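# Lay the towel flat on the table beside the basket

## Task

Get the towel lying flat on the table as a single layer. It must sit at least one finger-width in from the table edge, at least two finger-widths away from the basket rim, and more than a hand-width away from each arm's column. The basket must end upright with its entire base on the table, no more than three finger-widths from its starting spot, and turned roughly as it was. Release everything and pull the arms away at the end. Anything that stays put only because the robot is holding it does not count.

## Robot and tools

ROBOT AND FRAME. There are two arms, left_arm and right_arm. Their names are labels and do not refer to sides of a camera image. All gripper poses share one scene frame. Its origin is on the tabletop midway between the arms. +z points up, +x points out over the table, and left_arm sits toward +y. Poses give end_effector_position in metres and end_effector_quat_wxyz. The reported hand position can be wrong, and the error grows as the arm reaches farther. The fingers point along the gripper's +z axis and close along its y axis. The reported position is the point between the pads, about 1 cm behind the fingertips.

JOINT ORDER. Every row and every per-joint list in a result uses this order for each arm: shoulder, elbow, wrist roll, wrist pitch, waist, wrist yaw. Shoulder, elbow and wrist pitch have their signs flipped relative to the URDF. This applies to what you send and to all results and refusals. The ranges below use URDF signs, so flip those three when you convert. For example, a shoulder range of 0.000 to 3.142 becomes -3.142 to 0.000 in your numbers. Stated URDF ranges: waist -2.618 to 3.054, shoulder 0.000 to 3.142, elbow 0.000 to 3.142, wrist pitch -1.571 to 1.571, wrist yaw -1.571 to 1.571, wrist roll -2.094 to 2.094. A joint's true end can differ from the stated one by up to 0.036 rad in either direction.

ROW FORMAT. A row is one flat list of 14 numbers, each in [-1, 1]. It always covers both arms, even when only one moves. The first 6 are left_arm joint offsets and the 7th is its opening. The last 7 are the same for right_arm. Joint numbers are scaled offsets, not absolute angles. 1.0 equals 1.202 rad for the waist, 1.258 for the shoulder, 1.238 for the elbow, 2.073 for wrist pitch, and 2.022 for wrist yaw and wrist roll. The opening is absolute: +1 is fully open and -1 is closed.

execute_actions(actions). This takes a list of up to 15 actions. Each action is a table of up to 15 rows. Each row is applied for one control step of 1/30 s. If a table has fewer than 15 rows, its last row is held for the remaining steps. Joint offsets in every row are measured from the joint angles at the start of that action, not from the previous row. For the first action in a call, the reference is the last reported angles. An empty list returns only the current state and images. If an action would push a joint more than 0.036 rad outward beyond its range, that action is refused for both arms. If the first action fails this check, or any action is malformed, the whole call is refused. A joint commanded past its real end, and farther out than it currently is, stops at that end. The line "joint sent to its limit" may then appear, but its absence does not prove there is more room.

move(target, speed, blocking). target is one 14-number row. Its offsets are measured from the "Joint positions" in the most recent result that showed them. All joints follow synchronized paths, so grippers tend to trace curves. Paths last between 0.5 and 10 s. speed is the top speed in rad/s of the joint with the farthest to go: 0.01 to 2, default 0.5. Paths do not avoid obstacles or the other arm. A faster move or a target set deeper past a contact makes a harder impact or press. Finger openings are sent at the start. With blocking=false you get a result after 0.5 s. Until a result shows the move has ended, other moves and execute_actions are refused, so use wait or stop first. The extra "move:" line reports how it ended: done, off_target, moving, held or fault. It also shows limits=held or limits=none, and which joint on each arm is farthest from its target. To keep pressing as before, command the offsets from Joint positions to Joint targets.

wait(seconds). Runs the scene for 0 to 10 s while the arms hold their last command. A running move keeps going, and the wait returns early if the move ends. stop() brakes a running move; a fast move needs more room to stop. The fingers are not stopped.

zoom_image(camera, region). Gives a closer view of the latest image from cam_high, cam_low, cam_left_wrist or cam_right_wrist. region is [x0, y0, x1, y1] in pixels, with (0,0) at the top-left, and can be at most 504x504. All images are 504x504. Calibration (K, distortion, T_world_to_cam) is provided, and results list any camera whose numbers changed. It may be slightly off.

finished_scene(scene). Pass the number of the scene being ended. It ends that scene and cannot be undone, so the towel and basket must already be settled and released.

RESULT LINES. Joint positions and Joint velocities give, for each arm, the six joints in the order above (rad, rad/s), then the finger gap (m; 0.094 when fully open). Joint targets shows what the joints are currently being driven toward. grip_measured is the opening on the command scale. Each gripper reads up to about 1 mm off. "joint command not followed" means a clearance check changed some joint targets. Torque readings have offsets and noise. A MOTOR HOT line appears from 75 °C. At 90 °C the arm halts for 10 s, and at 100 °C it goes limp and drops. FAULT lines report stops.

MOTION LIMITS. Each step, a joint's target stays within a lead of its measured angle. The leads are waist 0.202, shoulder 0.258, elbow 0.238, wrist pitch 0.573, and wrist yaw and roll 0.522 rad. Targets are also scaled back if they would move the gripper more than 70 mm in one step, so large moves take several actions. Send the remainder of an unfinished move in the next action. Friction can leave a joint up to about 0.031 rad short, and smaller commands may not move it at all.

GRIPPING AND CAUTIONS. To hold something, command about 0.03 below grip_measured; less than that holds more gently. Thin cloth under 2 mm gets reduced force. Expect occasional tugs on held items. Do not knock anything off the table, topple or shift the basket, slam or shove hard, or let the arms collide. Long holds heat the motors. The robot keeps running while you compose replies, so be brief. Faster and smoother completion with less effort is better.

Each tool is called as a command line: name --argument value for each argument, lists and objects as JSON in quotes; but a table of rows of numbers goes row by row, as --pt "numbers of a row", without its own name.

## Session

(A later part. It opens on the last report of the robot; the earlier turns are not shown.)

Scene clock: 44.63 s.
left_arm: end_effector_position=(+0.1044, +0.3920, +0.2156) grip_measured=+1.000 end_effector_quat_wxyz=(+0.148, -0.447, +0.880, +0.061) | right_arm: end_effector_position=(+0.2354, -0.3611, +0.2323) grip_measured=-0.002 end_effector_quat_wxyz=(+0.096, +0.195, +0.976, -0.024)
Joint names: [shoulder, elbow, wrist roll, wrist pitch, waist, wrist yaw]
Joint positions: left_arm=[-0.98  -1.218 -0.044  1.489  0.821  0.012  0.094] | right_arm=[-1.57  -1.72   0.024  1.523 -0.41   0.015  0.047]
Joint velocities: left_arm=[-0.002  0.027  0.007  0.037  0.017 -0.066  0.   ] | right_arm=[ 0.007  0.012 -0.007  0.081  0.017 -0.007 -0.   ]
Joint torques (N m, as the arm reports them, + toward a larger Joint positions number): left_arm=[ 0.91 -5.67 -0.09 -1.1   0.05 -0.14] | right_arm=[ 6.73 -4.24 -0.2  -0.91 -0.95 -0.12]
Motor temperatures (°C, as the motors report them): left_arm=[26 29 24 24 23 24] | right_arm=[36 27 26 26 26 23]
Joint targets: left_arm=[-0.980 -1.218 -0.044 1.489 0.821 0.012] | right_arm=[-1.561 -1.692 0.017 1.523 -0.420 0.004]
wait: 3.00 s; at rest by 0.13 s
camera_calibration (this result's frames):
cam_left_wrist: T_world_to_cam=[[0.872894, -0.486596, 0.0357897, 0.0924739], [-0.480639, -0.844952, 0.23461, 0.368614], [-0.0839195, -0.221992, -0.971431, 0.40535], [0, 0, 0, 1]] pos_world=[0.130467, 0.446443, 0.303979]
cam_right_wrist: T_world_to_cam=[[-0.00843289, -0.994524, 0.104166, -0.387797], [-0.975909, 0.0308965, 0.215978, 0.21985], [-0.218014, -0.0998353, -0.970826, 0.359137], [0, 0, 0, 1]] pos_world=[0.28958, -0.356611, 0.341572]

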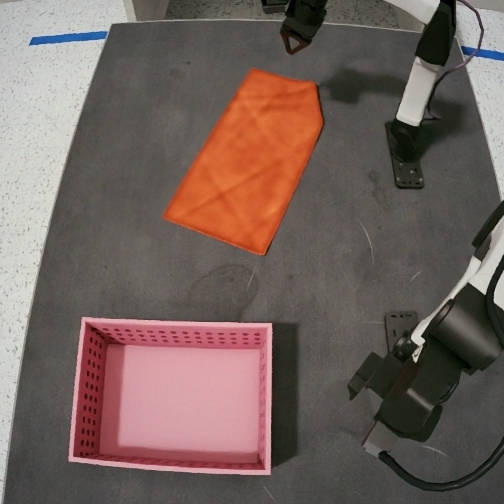

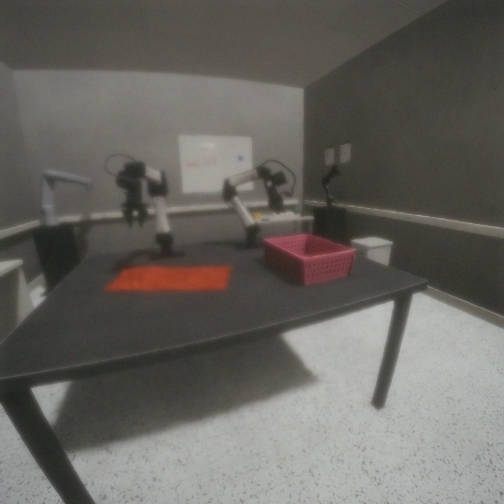

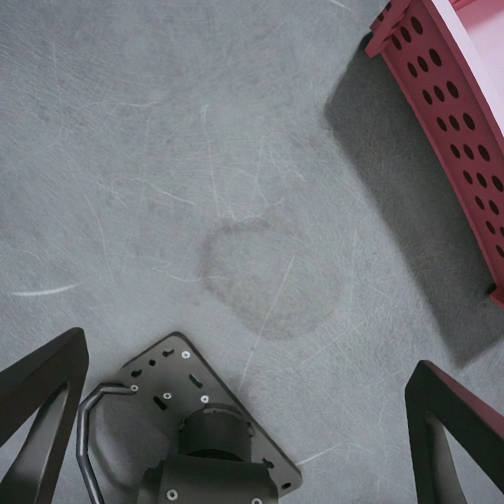

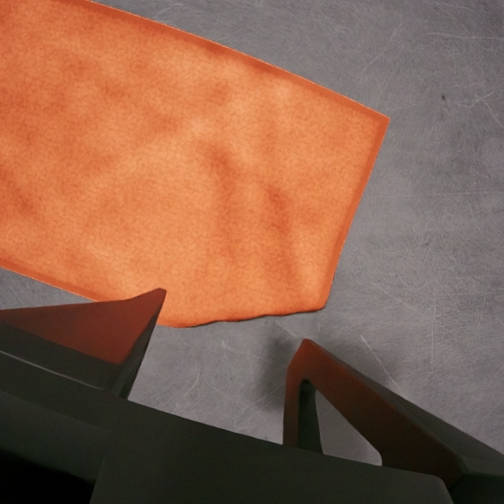

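move --target '[0,0,0,0,0,0,1,-0.125,0.48,-0.22,-0.318,-0.3,0,0]' --speed 0.6

move --target '[0,0,0,0,0,0,1,-0.13,0,0,0,0,0,0]' --speed 0.15

execute_actions --actions '[[[0,0,0,0,0,0,1,-0.025,0,0,0,0,0,-0.5]],[[0,0,0,0,0,0,1,-0.025,0,0,0,0,0,-1]],[[0,0,0,0,0,0,1,0,0,0,0,0,0,-1]]]'

Scene clock: 46.83 s.
left_arm: end_effector_position=(+0.1044, +0.3920, +0.2156) grip_measured=+1.000 end_effector_quat_wxyz=(+0.148, -0.447, +0.880, +0.061) | right_arm: end_effector_position=(+0.1978, -0.4673, +0.0482) grip_measured=-0.002 end_effector_quat_wxyz=(+0.046, +0.154, +0.986, -0.038)
Joint names: [shoulder, elbow, wrist roll, wrist pitch, waist, wrist yaw]
Joint positions: left_arm=[-0.98  -1.218 -0.044  1.489  0.821  0.012  0.094] | right_arm=[-1.717 -1.144 -0.413  0.881 -0.764  0.015  0.047]
Joint velocities: left_arm=[-0.007  0.002 -0.051  0.051 -0.027  0.007  0.   ] | right_arm=[ 0.017  0.022 -0.051  0.007  0.002 -0.007 -0.   ]
Joint torques (N m, as the arm reports them, + toward a larger Joint positions number): left_arm=[ 0.9  -5.67 -0.09 -1.1   0.06 -0.14] | right_arm=[ 6.69 -5.24 -0.23 -0.87 -0.72 -0.04]
Motor temperatures (°C, as the motors report them): left_arm=[26 29 24 25 23 24] | right_arm=[35 27 26 26 26 23]
Joint targets: left_arm=[-0.980 -1.218 -0.044 1.489 0.821 0.012] | right_arm=[-1.727 -1.126 -0.421 0.864 -0.771 0.015]
move: done; limits=none; left_arm: farthest joint: the waist, 0.000 radians from its target (0.000 radians at the start); right_arm: farthest joint: the elbow, 0.019 radians from its target (0.595 radians at the start)
camera_calibration (this result's frames):
cam_left_wrist: T_world_to_cam=[[0.872894, -0.486596, 0.0357897, 0.0924739], [-0.480639, -0.844952, 0.23461, 0.368614], [-0.0839195, -0.221992, -0.971431, 0.40535], [0, 0, 0, 1]] pos_world=[0.130467, 0.446443, 0.303979]
cam_right_wrist: T_world_to_cam=[[0.0818364, -0.990059, 0.114393, -0.490821], [-0.946536, -0.0412719, 0.319946, 0.181685], [-0.312044, -0.13446, -0.940505, 0.162517], [0, 0, 0, 1]] pos_world=[0.262851, -0.456592, 0.150865]

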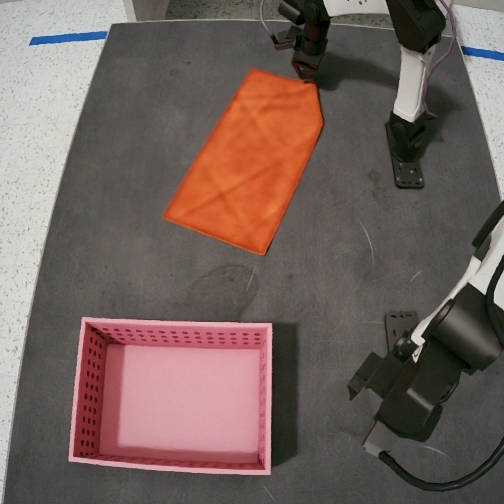

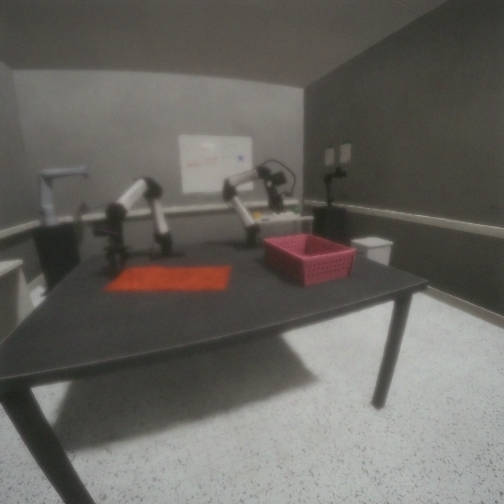

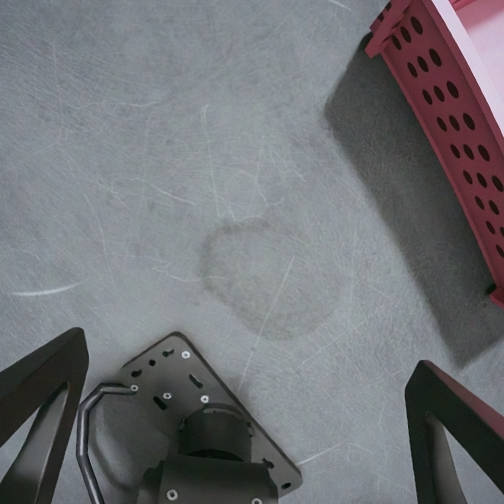

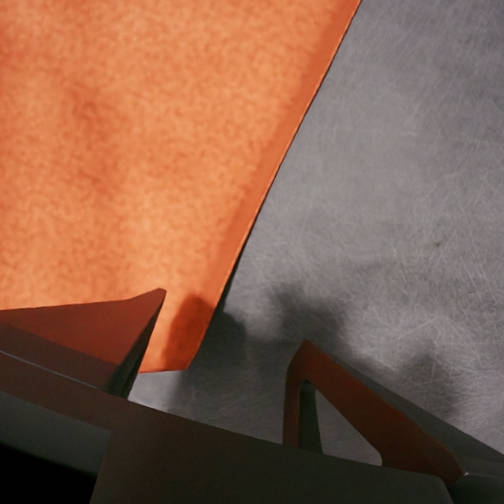

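Scene clock: 48.17 s.
left_arm: end_effector_position=(+0.1044, +0.3920, +0.2156) grip_measured=+1.000 end_effector_quat_wxyz=(+0.148, -0.447, +0.880, +0.061) | right_arm: end_effector_position=(+0.1894, -0.4598, +0.0084) grip_measured=-0.002 end_effector_quat_wxyz=(-0.010, +0.153, +0.988, -0.002)
Joint names: [shoulder, elbow, wrist roll, wrist pitch, waist, wrist yaw]
Joint positions: left_arm=[-0.98  -1.218 -0.044  1.489  0.821  0.012  0.094] | right_arm=[-1.849 -1.144 -0.413  0.881 -0.764  0.014  0.047]
Joint velocities: left_arm=[ 0.002  0.012  0.022 -0.022 -0.002  0.007  0.   ] | right_arm=[-0.002  0.017 -0.007  0.051 -0.017 -0.007 -0.   ]
Joint torques (N m, as the arm reports them, + toward a larger Joint positions number): left_arm=[ 0.92 -5.66 -0.09 -1.1   0.05 -0.14] | right_arm=[ 5.73 -6.04 -0.13 -0.41 -0.15 -0.02]
Motor temperatures (°C, as the motors report them): left_arm=[26 29 24 25 23 24] | right_arm=[35 27 26 26 26 23]
Joint targets: left_arm=[-0.980 -1.218 -0.044 1.489 0.821 0.012] | right_arm=[-1.881 -1.144 -0.413 0.881 -0.764 0.014]
move: off_target (right_arm); limits=none; left_arm: farthest joint: the waist, 0.000 radians from its target (0.000 radians at the start); right_arm: farthest joint: the shoulder, 0.031 radians from its target (0.164 radians at the start)
camera_calibration (this result's frames):
cam_left_wrist: T_world_to_cam=[[0.872894, -0.486596, 0.0357897, 0.0924739], [-0.480639, -0.844952, 0.23461, 0.368614], [-0.0839195, -0.221992, -0.971431, 0.40535], [0, 0, 0, 1]] pos_world=[0.130467, 0.446443, 0.303979]
cam_right_wrist: T_world_to_cam=[[0.0884633, -0.995904, 0.0187113, -0.481284], [-0.910443, -0.0732234, 0.407101, 0.164474], [-0.404063, -0.053049, -0.913192, 0.178116], [0, 0, 0, 1]] pos_world=[0.264291, -0.45782, 0.104702]

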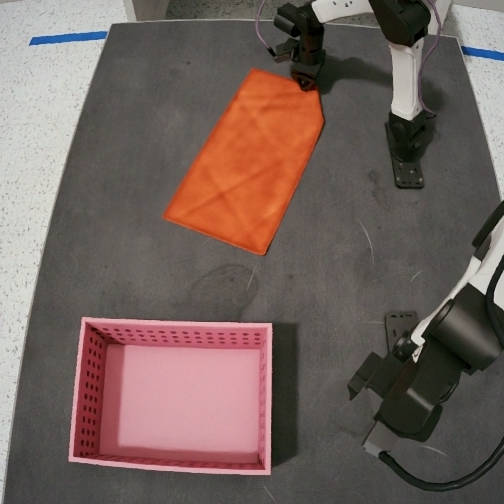

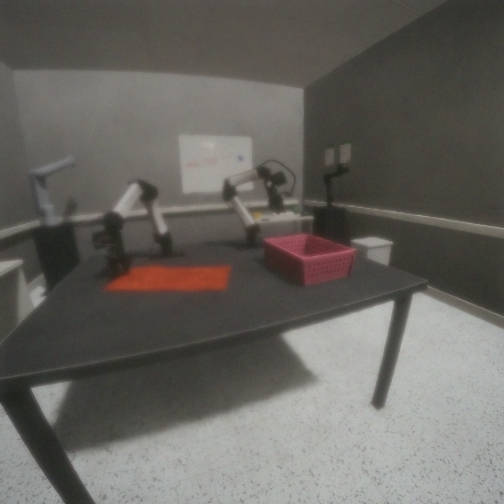

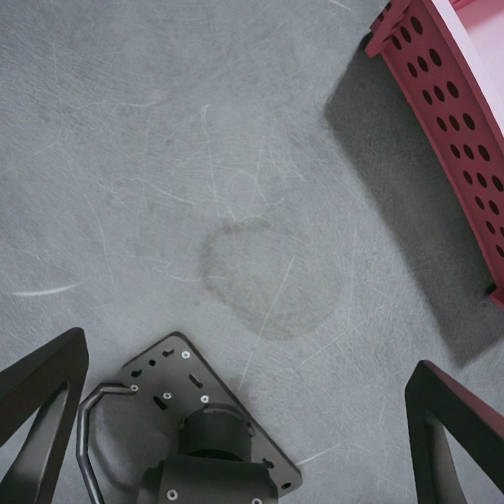

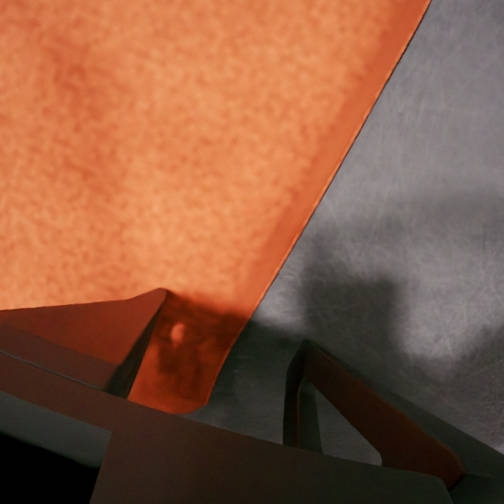

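Scene clock: 49.67 s.
left_arm: end_effector_position=(+0.1044, +0.3920, +0.2156) grip_measured=+1.000 end_effector_quat_wxyz=(+0.148, -0.447, +0.880, +0.061) | right_arm: end_effector_position=(+0.1902, -0.4586, +0.0084) grip_measured=-0.974 end_effector_quat_wxyz=(-0.008, +0.153, +0.988, +0.002)
Joint names: [shoulder, elbow, wrist roll, wrist pitch, waist, wrist yaw]
Joint positions: left_arm=[-0.98  -1.218 -0.044  1.489  0.821  0.012  0.094] | right_arm=[-1.849 -1.144 -0.413  0.882 -0.764  0.006  0.001]
Joint velocities: left_arm=[ 0.002  0.012 -0.051  0.051  0.002 -0.037  0.   ] | right_arm=[-0.022 -0.007  0.007  0.007  0.017 -0.11  -0.002]
Joint torques (N m, as the arm reports them, + toward a larger Joint positions number): left_arm=[ 0.9  -5.67 -0.09 -1.1   0.05 -0.14] | right_arm=[ 8.18 -6.09 -0.13 -0.41 -0.16 -0.04]
Motor temperatures (°C, as the motors report them): left_arm=[26 29 24 25 23 24] | right_arm=[35 27 26 26 26 23]
Joint targets: left_arm=[-0.980 -1.218 -0.044 1.489 0.821 0.012] | right_arm=[-1.849 -1.144 -0.413 0.882 -0.764 0.006]
camera_calibration (this result's frames):
cam_left_wrist: T_world_to_cam=[[0.872894, -0.486596, 0.0357897, 0.0924739], [-0.480639, -0.844952, 0.23461, 0.368614], [-0.0839195, -0.221992, -0.971431, 0.40535], [0, 0, 0, 1]] pos_world=[0.130467, 0.446443, 0.303979]
cam_right_wrist: T_world_to_cam=[[0.0882566, -0.996021, 0.0123733, -0.480114], [-0.912464, -0.0758579, 0.402064, 0.164525], [-0.399526, -0.046775, -0.915528, 0.180532], [0, 0, 0, 1]] pos_world=[0.264623, -0.457279, 0.105073]

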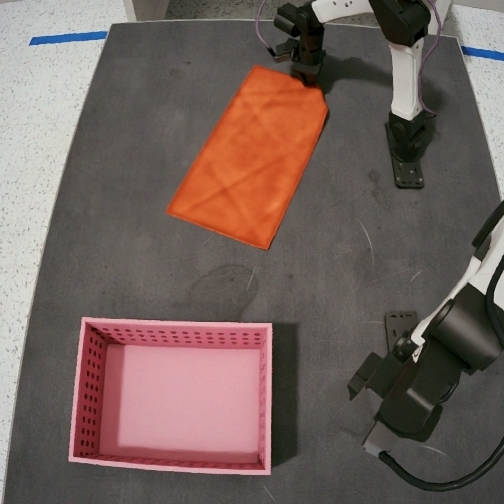

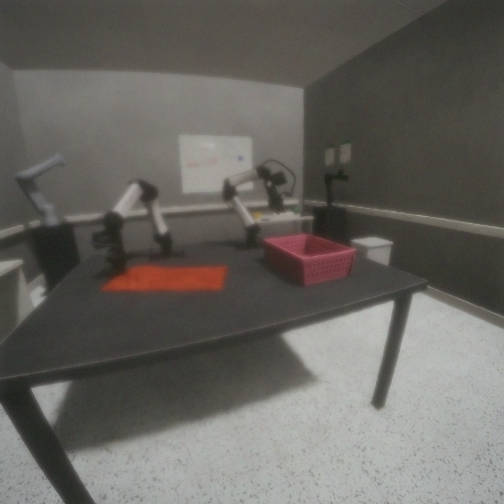

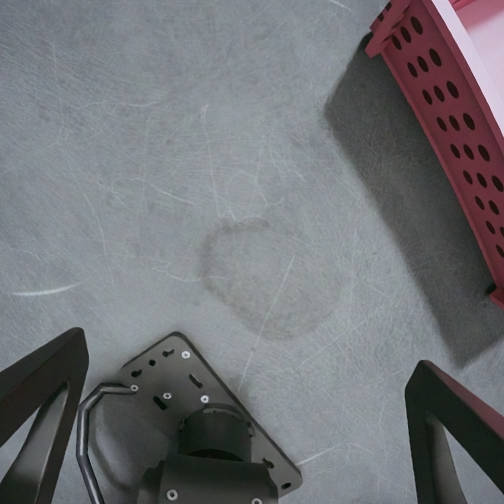

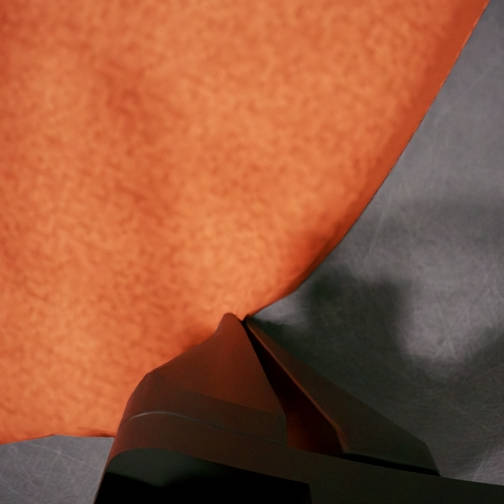

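move --target '[0,0,0,0,0,0,1,0,-0.28,0,0.16,0.1,0,-1]' --speed 0.3

Scene clock: 51.53 s.
left_arm: end_effector_position=(+0.1044, +0.3920, +0.2156) grip_measured=+1.000 end_effector_quat_wxyz=(+0.148, -0.447, +0.880, +0.061) | right_arm: end_effector_position=(+0.2329, -0.4458, +0.0855) grip_measured=-0.975 end_effector_quat_wxyz=(-0.006, +0.098, +0.995, -0.000)
Joint names: [shoulder, elbow, wrist roll, wrist pitch, waist, wrist yaw]
Joint positions: left_arm=[-0.98  -1.218 -0.044  1.489  0.821  0.012  0.094] | right_arm=[-1.849 -1.466 -0.413  1.197 -0.652  0.006  0.001]
Joint velocities: left_arm=[-0.022  0.002  0.022  0.066 -0.012 -0.095  0.   ] | right_arm=[-0.017 -0.007  0.007 -0.022  0.012  0.022 -0.001]
Joint torques (N m, as the arm reports them, + toward a larger Joint positions number): left_arm=[ 0.9  -5.67 -0.09 -1.1   0.06 -0.14] | right_arm=[ 8.62 -8.51 -0.13 -0.25  0.58 -0.04]
Motor temperatures (°C, as the motors report them): left_arm=[26 29 24 25 23 24] | right_arm=[35 28 26 26 26 23]
Joint targets: left_arm=[-0.980 -1.218 -0.044 1.489 0.821 0.012] | right_arm=[-1.849 -1.491 -0.413 1.213 -0.643 0.006]
move: off_target (right_arm); limits=none; left_arm: farthest joint: the waist, 0.000 radians from its target (0.000 radians at the start); right_arm: farthest joint: the elbow, 0.025 radians from its target (0.346 radians at the start)
camera_calibration (this result's frames):
cam_left_wrist: T_world_to_cam=[[0.872894, -0.486596, 0.0357897, 0.0924739], [-0.480639, -0.844952, 0.23461, 0.368614], [-0.0839195, -0.221992, -0.971431, 0.40535], [0, 0, 0, 1]] pos_world=[0.130467, 0.446443, 0.303979]
cam_right_wrist: T_world_to_cam=[[0.198355, -0.979986, 0.0167928, -0.491032], [-0.900378, -0.175419, 0.398181, 0.126635], [-0.387266, -0.094101, -0.917153, 0.24492], [0, 0, 0, 1]] pos_world=[0.306268, -0.435943, 0.182452]

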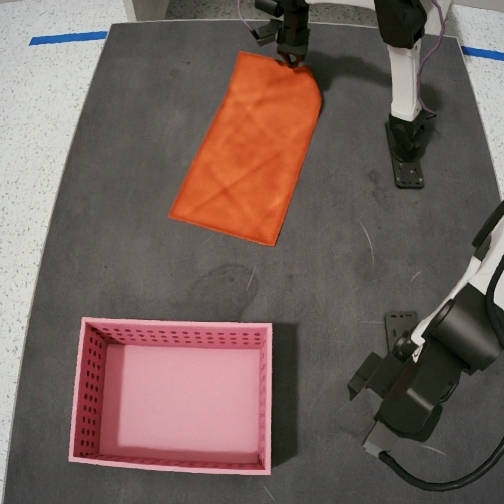

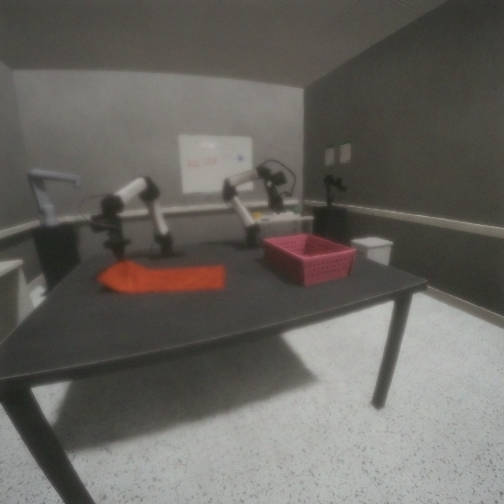

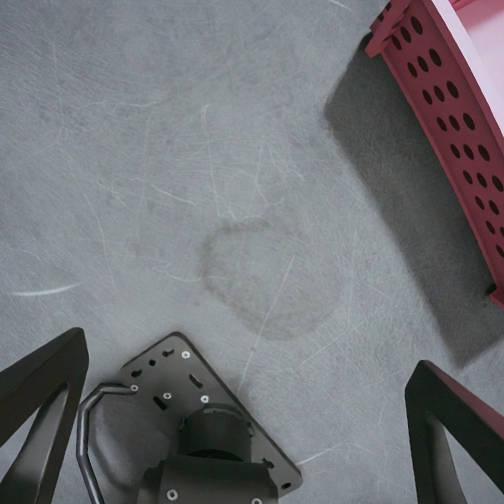

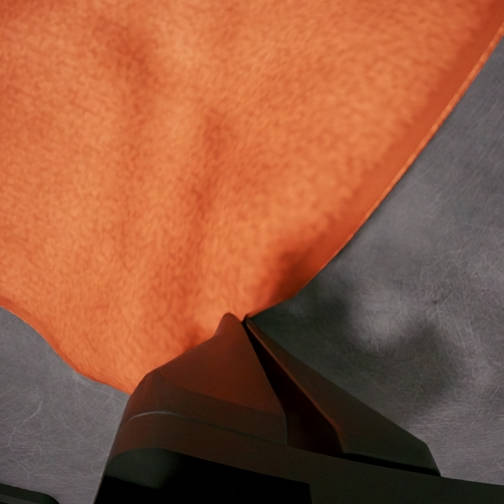

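Lower while moving outward (+x), then release.

move --target '[0,0,0,0,0,0,1,-0.2,-0.1,0,-0.03,0.05,0,-1]' --speed 0.25

move --target '[0,0,0,0,0,0,1,0,0,0,0,0,0,0]'

move --target '[0,0,0,0,0,0,1,0.6,0.1,0.2,0.1,-0.1,0,0]'

Scene clock: 53.10 s.
left_arm: end_effector_position=(+0.1044, +0.3920, +0.2156) grip_measured=+1.000 end_effector_quat_wxyz=(+0.148, -0.447, +0.880, +0.061) | right_arm: end_effector_position=(+0.2646, -0.4459, +0.0274) grip_measured=-0.975 end_effector_quat_wxyz=(-0.048, +0.073, +0.996, +0.022)
Joint names: [shoulder, elbow, wrist roll, wrist pitch, waist, wrist yaw]
Joint positions: left_arm=[-0.98  -1.218 -0.044  1.489  0.821  0.012  0.094] | right_arm=[-2.087 -1.561 -0.413  1.151 -0.603  0.006  0.001]
Joint velocities: left_arm=[-0.002 -0.017 -0.051 -0.022 -0.007  0.066  0.   ] | right_arm=[ 0.017 -0.022  0.007 -0.051 -0.012  0.022  0.   ]
Joint torques (N m, as the arm reports them, + toward a larger Joint positions number): left_arm=[ 0.91 -5.66 -0.09 -1.1   0.05 -0.14] | right_arm=[ 9.24 -8.41 -0.14 -0.36  0.67 -0.03]
Motor temperatures (°C, as the motors report them): left_arm=[26 29 24 25 23 24] | right_arm=[35 28 26 26 26 23]
Joint targets: left_arm=[-0.980 -1.218 -0.044 1.489 0.821 0.012] | right_arm=[-2.101 -1.590 -0.413 1.135 -0.593 0.006]
move: off_target (right_arm); limits=none; left_arm: farthest joint: the waist, 0.000 radians from its target (0.000 radians at the start); right_arm: farthest joint: the elbow, 0.028 radians from its target (0.124 radians at the start)
camera_calibration (this result's frames):
cam_left_wrist: T_world_to_cam=[[0.872894, -0.486596, 0.0357897, 0.0924739], [-0.480639, -0.844952, 0.23461, 0.368614], [-0.0839195, -0.221992, -0.971431, 0.40535], [0, 0, 0, 1]] pos_world=[0.130467, 0.446443, 0.303979]
cam_right_wrist: T_world_to_cam=[[0.24519, -0.968007, -0.0533313, -0.501472], [-0.855415, -0.241903, 0.457982, 0.135091], [-0.456231, -0.0666723, -0.88736, 0.233638], [0, 0, 0, 1]] pos_world=[0.345107, -0.437172, 0.118708]

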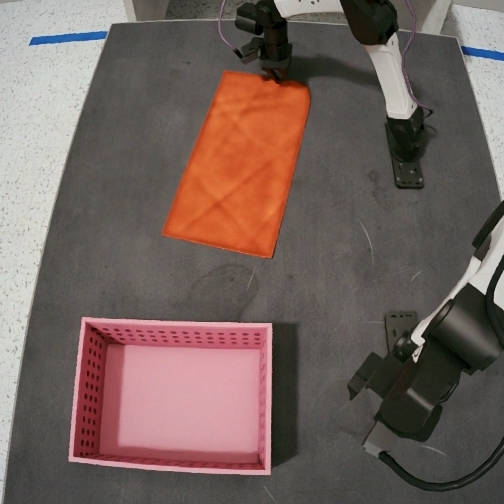

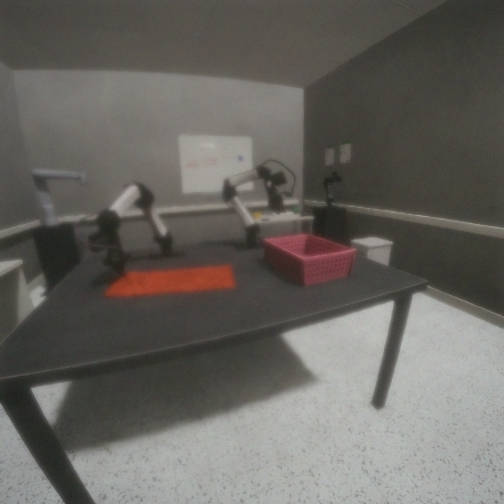

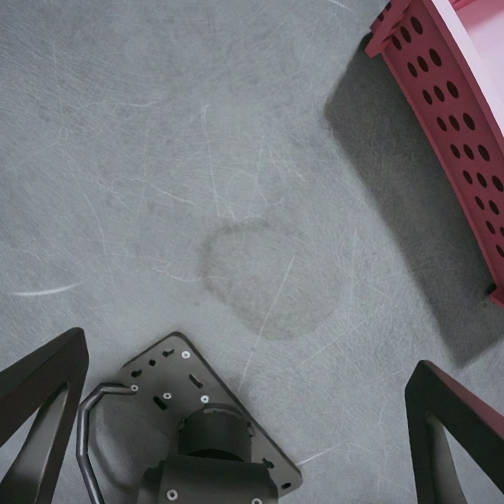

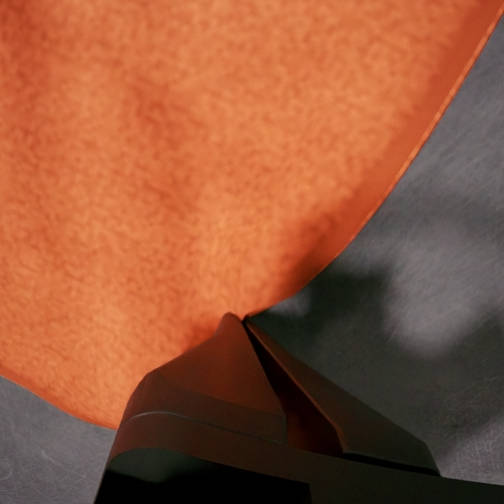

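Scene clock: 53.60 s.
left_arm: end_effector_position=(+0.1044, +0.3920, +0.2156) grip_measured=+1.000 end_effector_quat_wxyz=(+0.148, -0.447, +0.880, +0.061) | right_arm: end_effector_position=(+0.2646, -0.4459, +0.0274) grip_measured=-0.002 end_effector_quat_wxyz=(-0.048, +0.073, +0.996, +0.022)
Joint names: [shoulder, elbow, wrist roll, wrist pitch, waist, wrist yaw]
Joint positions: left_arm=[-0.98  -1.218 -0.044  1.489  0.821  0.012  0.094] | right_arm=[-2.087 -1.561 -0.413  1.151 -0.603  0.006  0.047]
Joint velocities: left_arm=[-0.002  0.002 -0.022  0.037 -0.017 -0.022  0.   ] | right_arm=[ 0.007 -0.007  0.007  0.007  0.012  0.022  0.001]
Joint torques (N m, as the arm reports them, + toward a larger Joint positions number): left_arm=[ 0.91 -5.67 -0.09 -1.1   0.05 -0.14] | right_arm=[10.36 -6.26 -0.14 -0.18 -0.15 -0.04]
Motor temperatures (°C, as the motors report them): left_arm=[26 29 24 25 23 24] | right_arm=[35 28 26 26 26 23]
Joint targets: left_arm=[-0.980 -1.218 -0.044 1.489 0.821 0.012] | right_arm=[-2.087 -1.561 -0.413 1.151 -0.603 0.006]
move: done; limits=none; left_arm: farthest joint: the waist, 0.000 radians from its target (0.000 radians at the start); right_arm: farthest joint: the waist, 0.000 radians from its target (0.000 radians at the start)
camera_calibration (this result's frames):
cam_left_wrist: T_world_to_cam=[[0.872894, -0.486596, 0.0357897, 0.0924739], [-0.480639, -0.844952, 0.23461, 0.368614], [-0.0839195, -0.221992, -0.971431, 0.40535], [0, 0, 0, 1]] pos_world=[0.130467, 0.446443, 0.303979]
cam_right_wrist: T_world_to_cam=[[0.24519, -0.968007, -0.0533313, -0.501472], [-0.855415, -0.241903, 0.457982, 0.135091], [-0.456231, -0.0666723, -0.88736, 0.233638], [0, 0, 0, 1]] pos_world=[0.345107, -0.437172, 0.118708]

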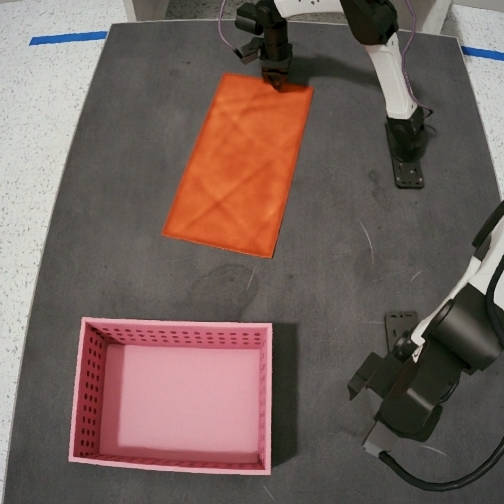

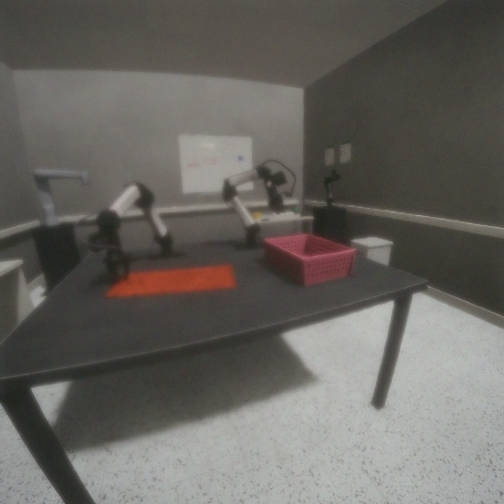

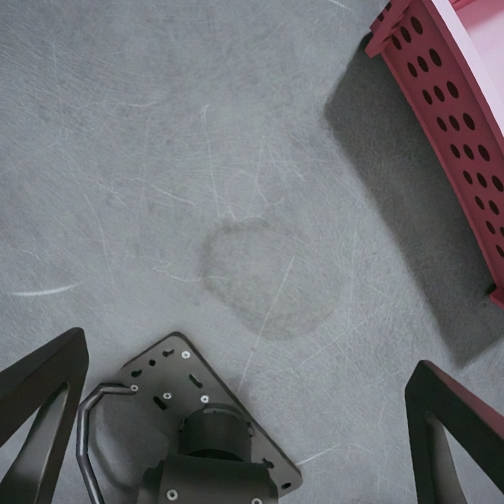

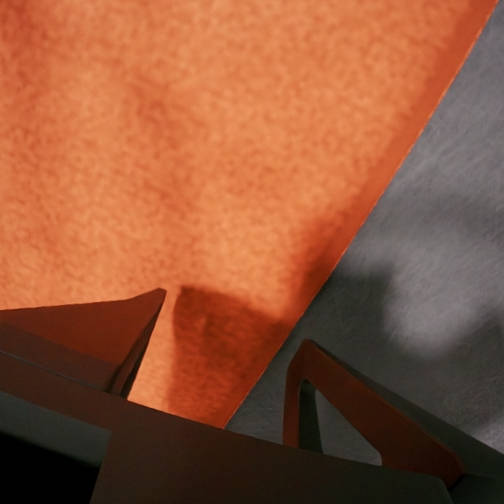

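Scene clock: 55.80 s.
left_arm: end_effector_position=(+0.1044, +0.3920, +0.2156) grip_measured=+1.000 end_effector_quat_wxyz=(+0.148, -0.447, +0.880, +0.061) | right_arm: end_effector_position=(+0.1741, -0.4251, +0.2293) grip_measured=-0.002 end_effector_quat_wxyz=(+0.163, +0.316, +0.932, -0.061)
Joint names: [shoulder, elbow, wrist roll, wrist pitch, waist, wrist yaw]
Joint positions: left_arm=[-0.98  -1.218 -0.044  1.489  0.821  0.012  0.094] | right_arm=[-1.342 -1.466 -0.016  1.344 -0.712  0.006  0.047]
Joint velocities: left_arm=[ 0.012  0.007 -0.037  0.022 -0.012  0.125  0.   ] | right_arm=[ 0.007  0.027 -0.037  0.081  0.007  0.007  0.001]
Joint torques (N m, as the arm reports them, + toward a larger Joint positions number): left_arm=[ 0.9  -5.68 -0.09 -1.1   0.05 -0.14] | right_arm=[ 4.89 -4.63 -0.07 -1.09 -1.03 -0.02]
Motor temperatures (°C, as the motors report them): left_arm=[26 29 24 25 23 24] | right_arm=[35 28 26 26 26 23]
Joint targets: left_arm=[-0.980 -1.218 -0.044 1.489 0.821 0.012] | right_arm=[-1.332 -1.437 -0.009 1.359 -0.723 0.006]
move: off_target (right_arm); limits=none; left_arm: farthest joint: the waist, 0.000 radians from its target (0.000 radians at the start); right_arm: farthest joint: the elbow, 0.028 radians from its target (0.124 radians at the start)
camera_calibration (this result's frames):
cam_left_wrist: T_world_to_cam=[[0.872894, -0.486596, 0.0357897, 0.0924739], [-0.480639, -0.844952, 0.23461, 0.368614], [-0.0839195, -0.221992, -0.971431, 0.40535], [0, 0, 0, 1]] pos_world=[0.130467, 0.446443, 0.303979]
cam_right_wrist: T_world_to_cam=[[-0.280002, -0.946395, 0.161043, -0.396942], [-0.952543, 0.294758, 0.0760267, 0.302853], [-0.11942, -0.132112, -0.984015, 0.308591], [0, 0, 0, 1]] pos_world=[0.214188, -0.424164, 0.344558]

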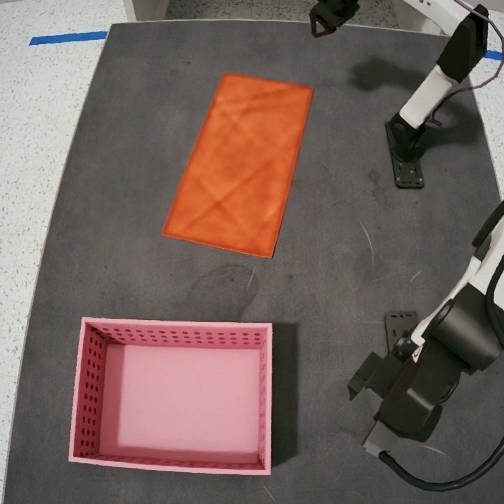

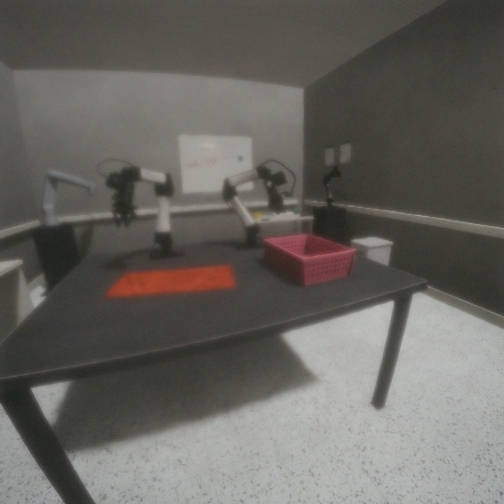

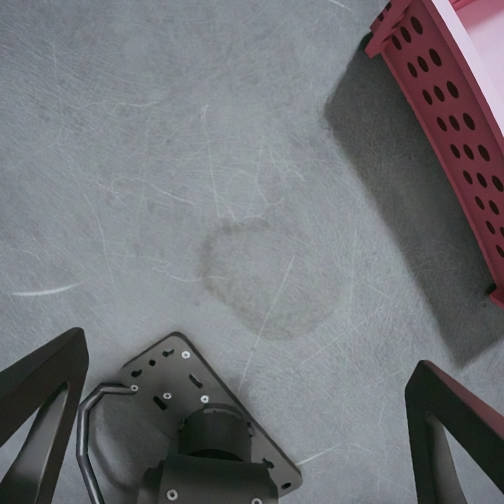

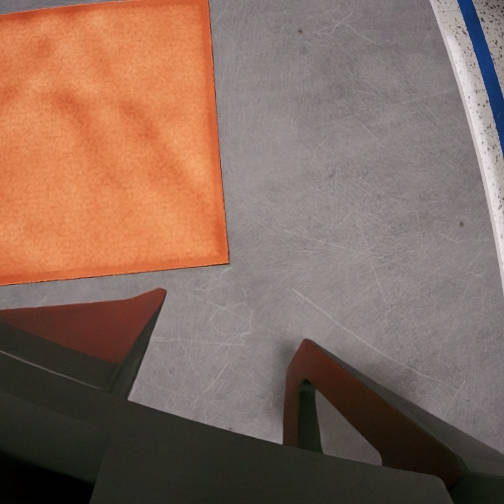

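finished_scene --scene 1

The scene is finished: the task was done.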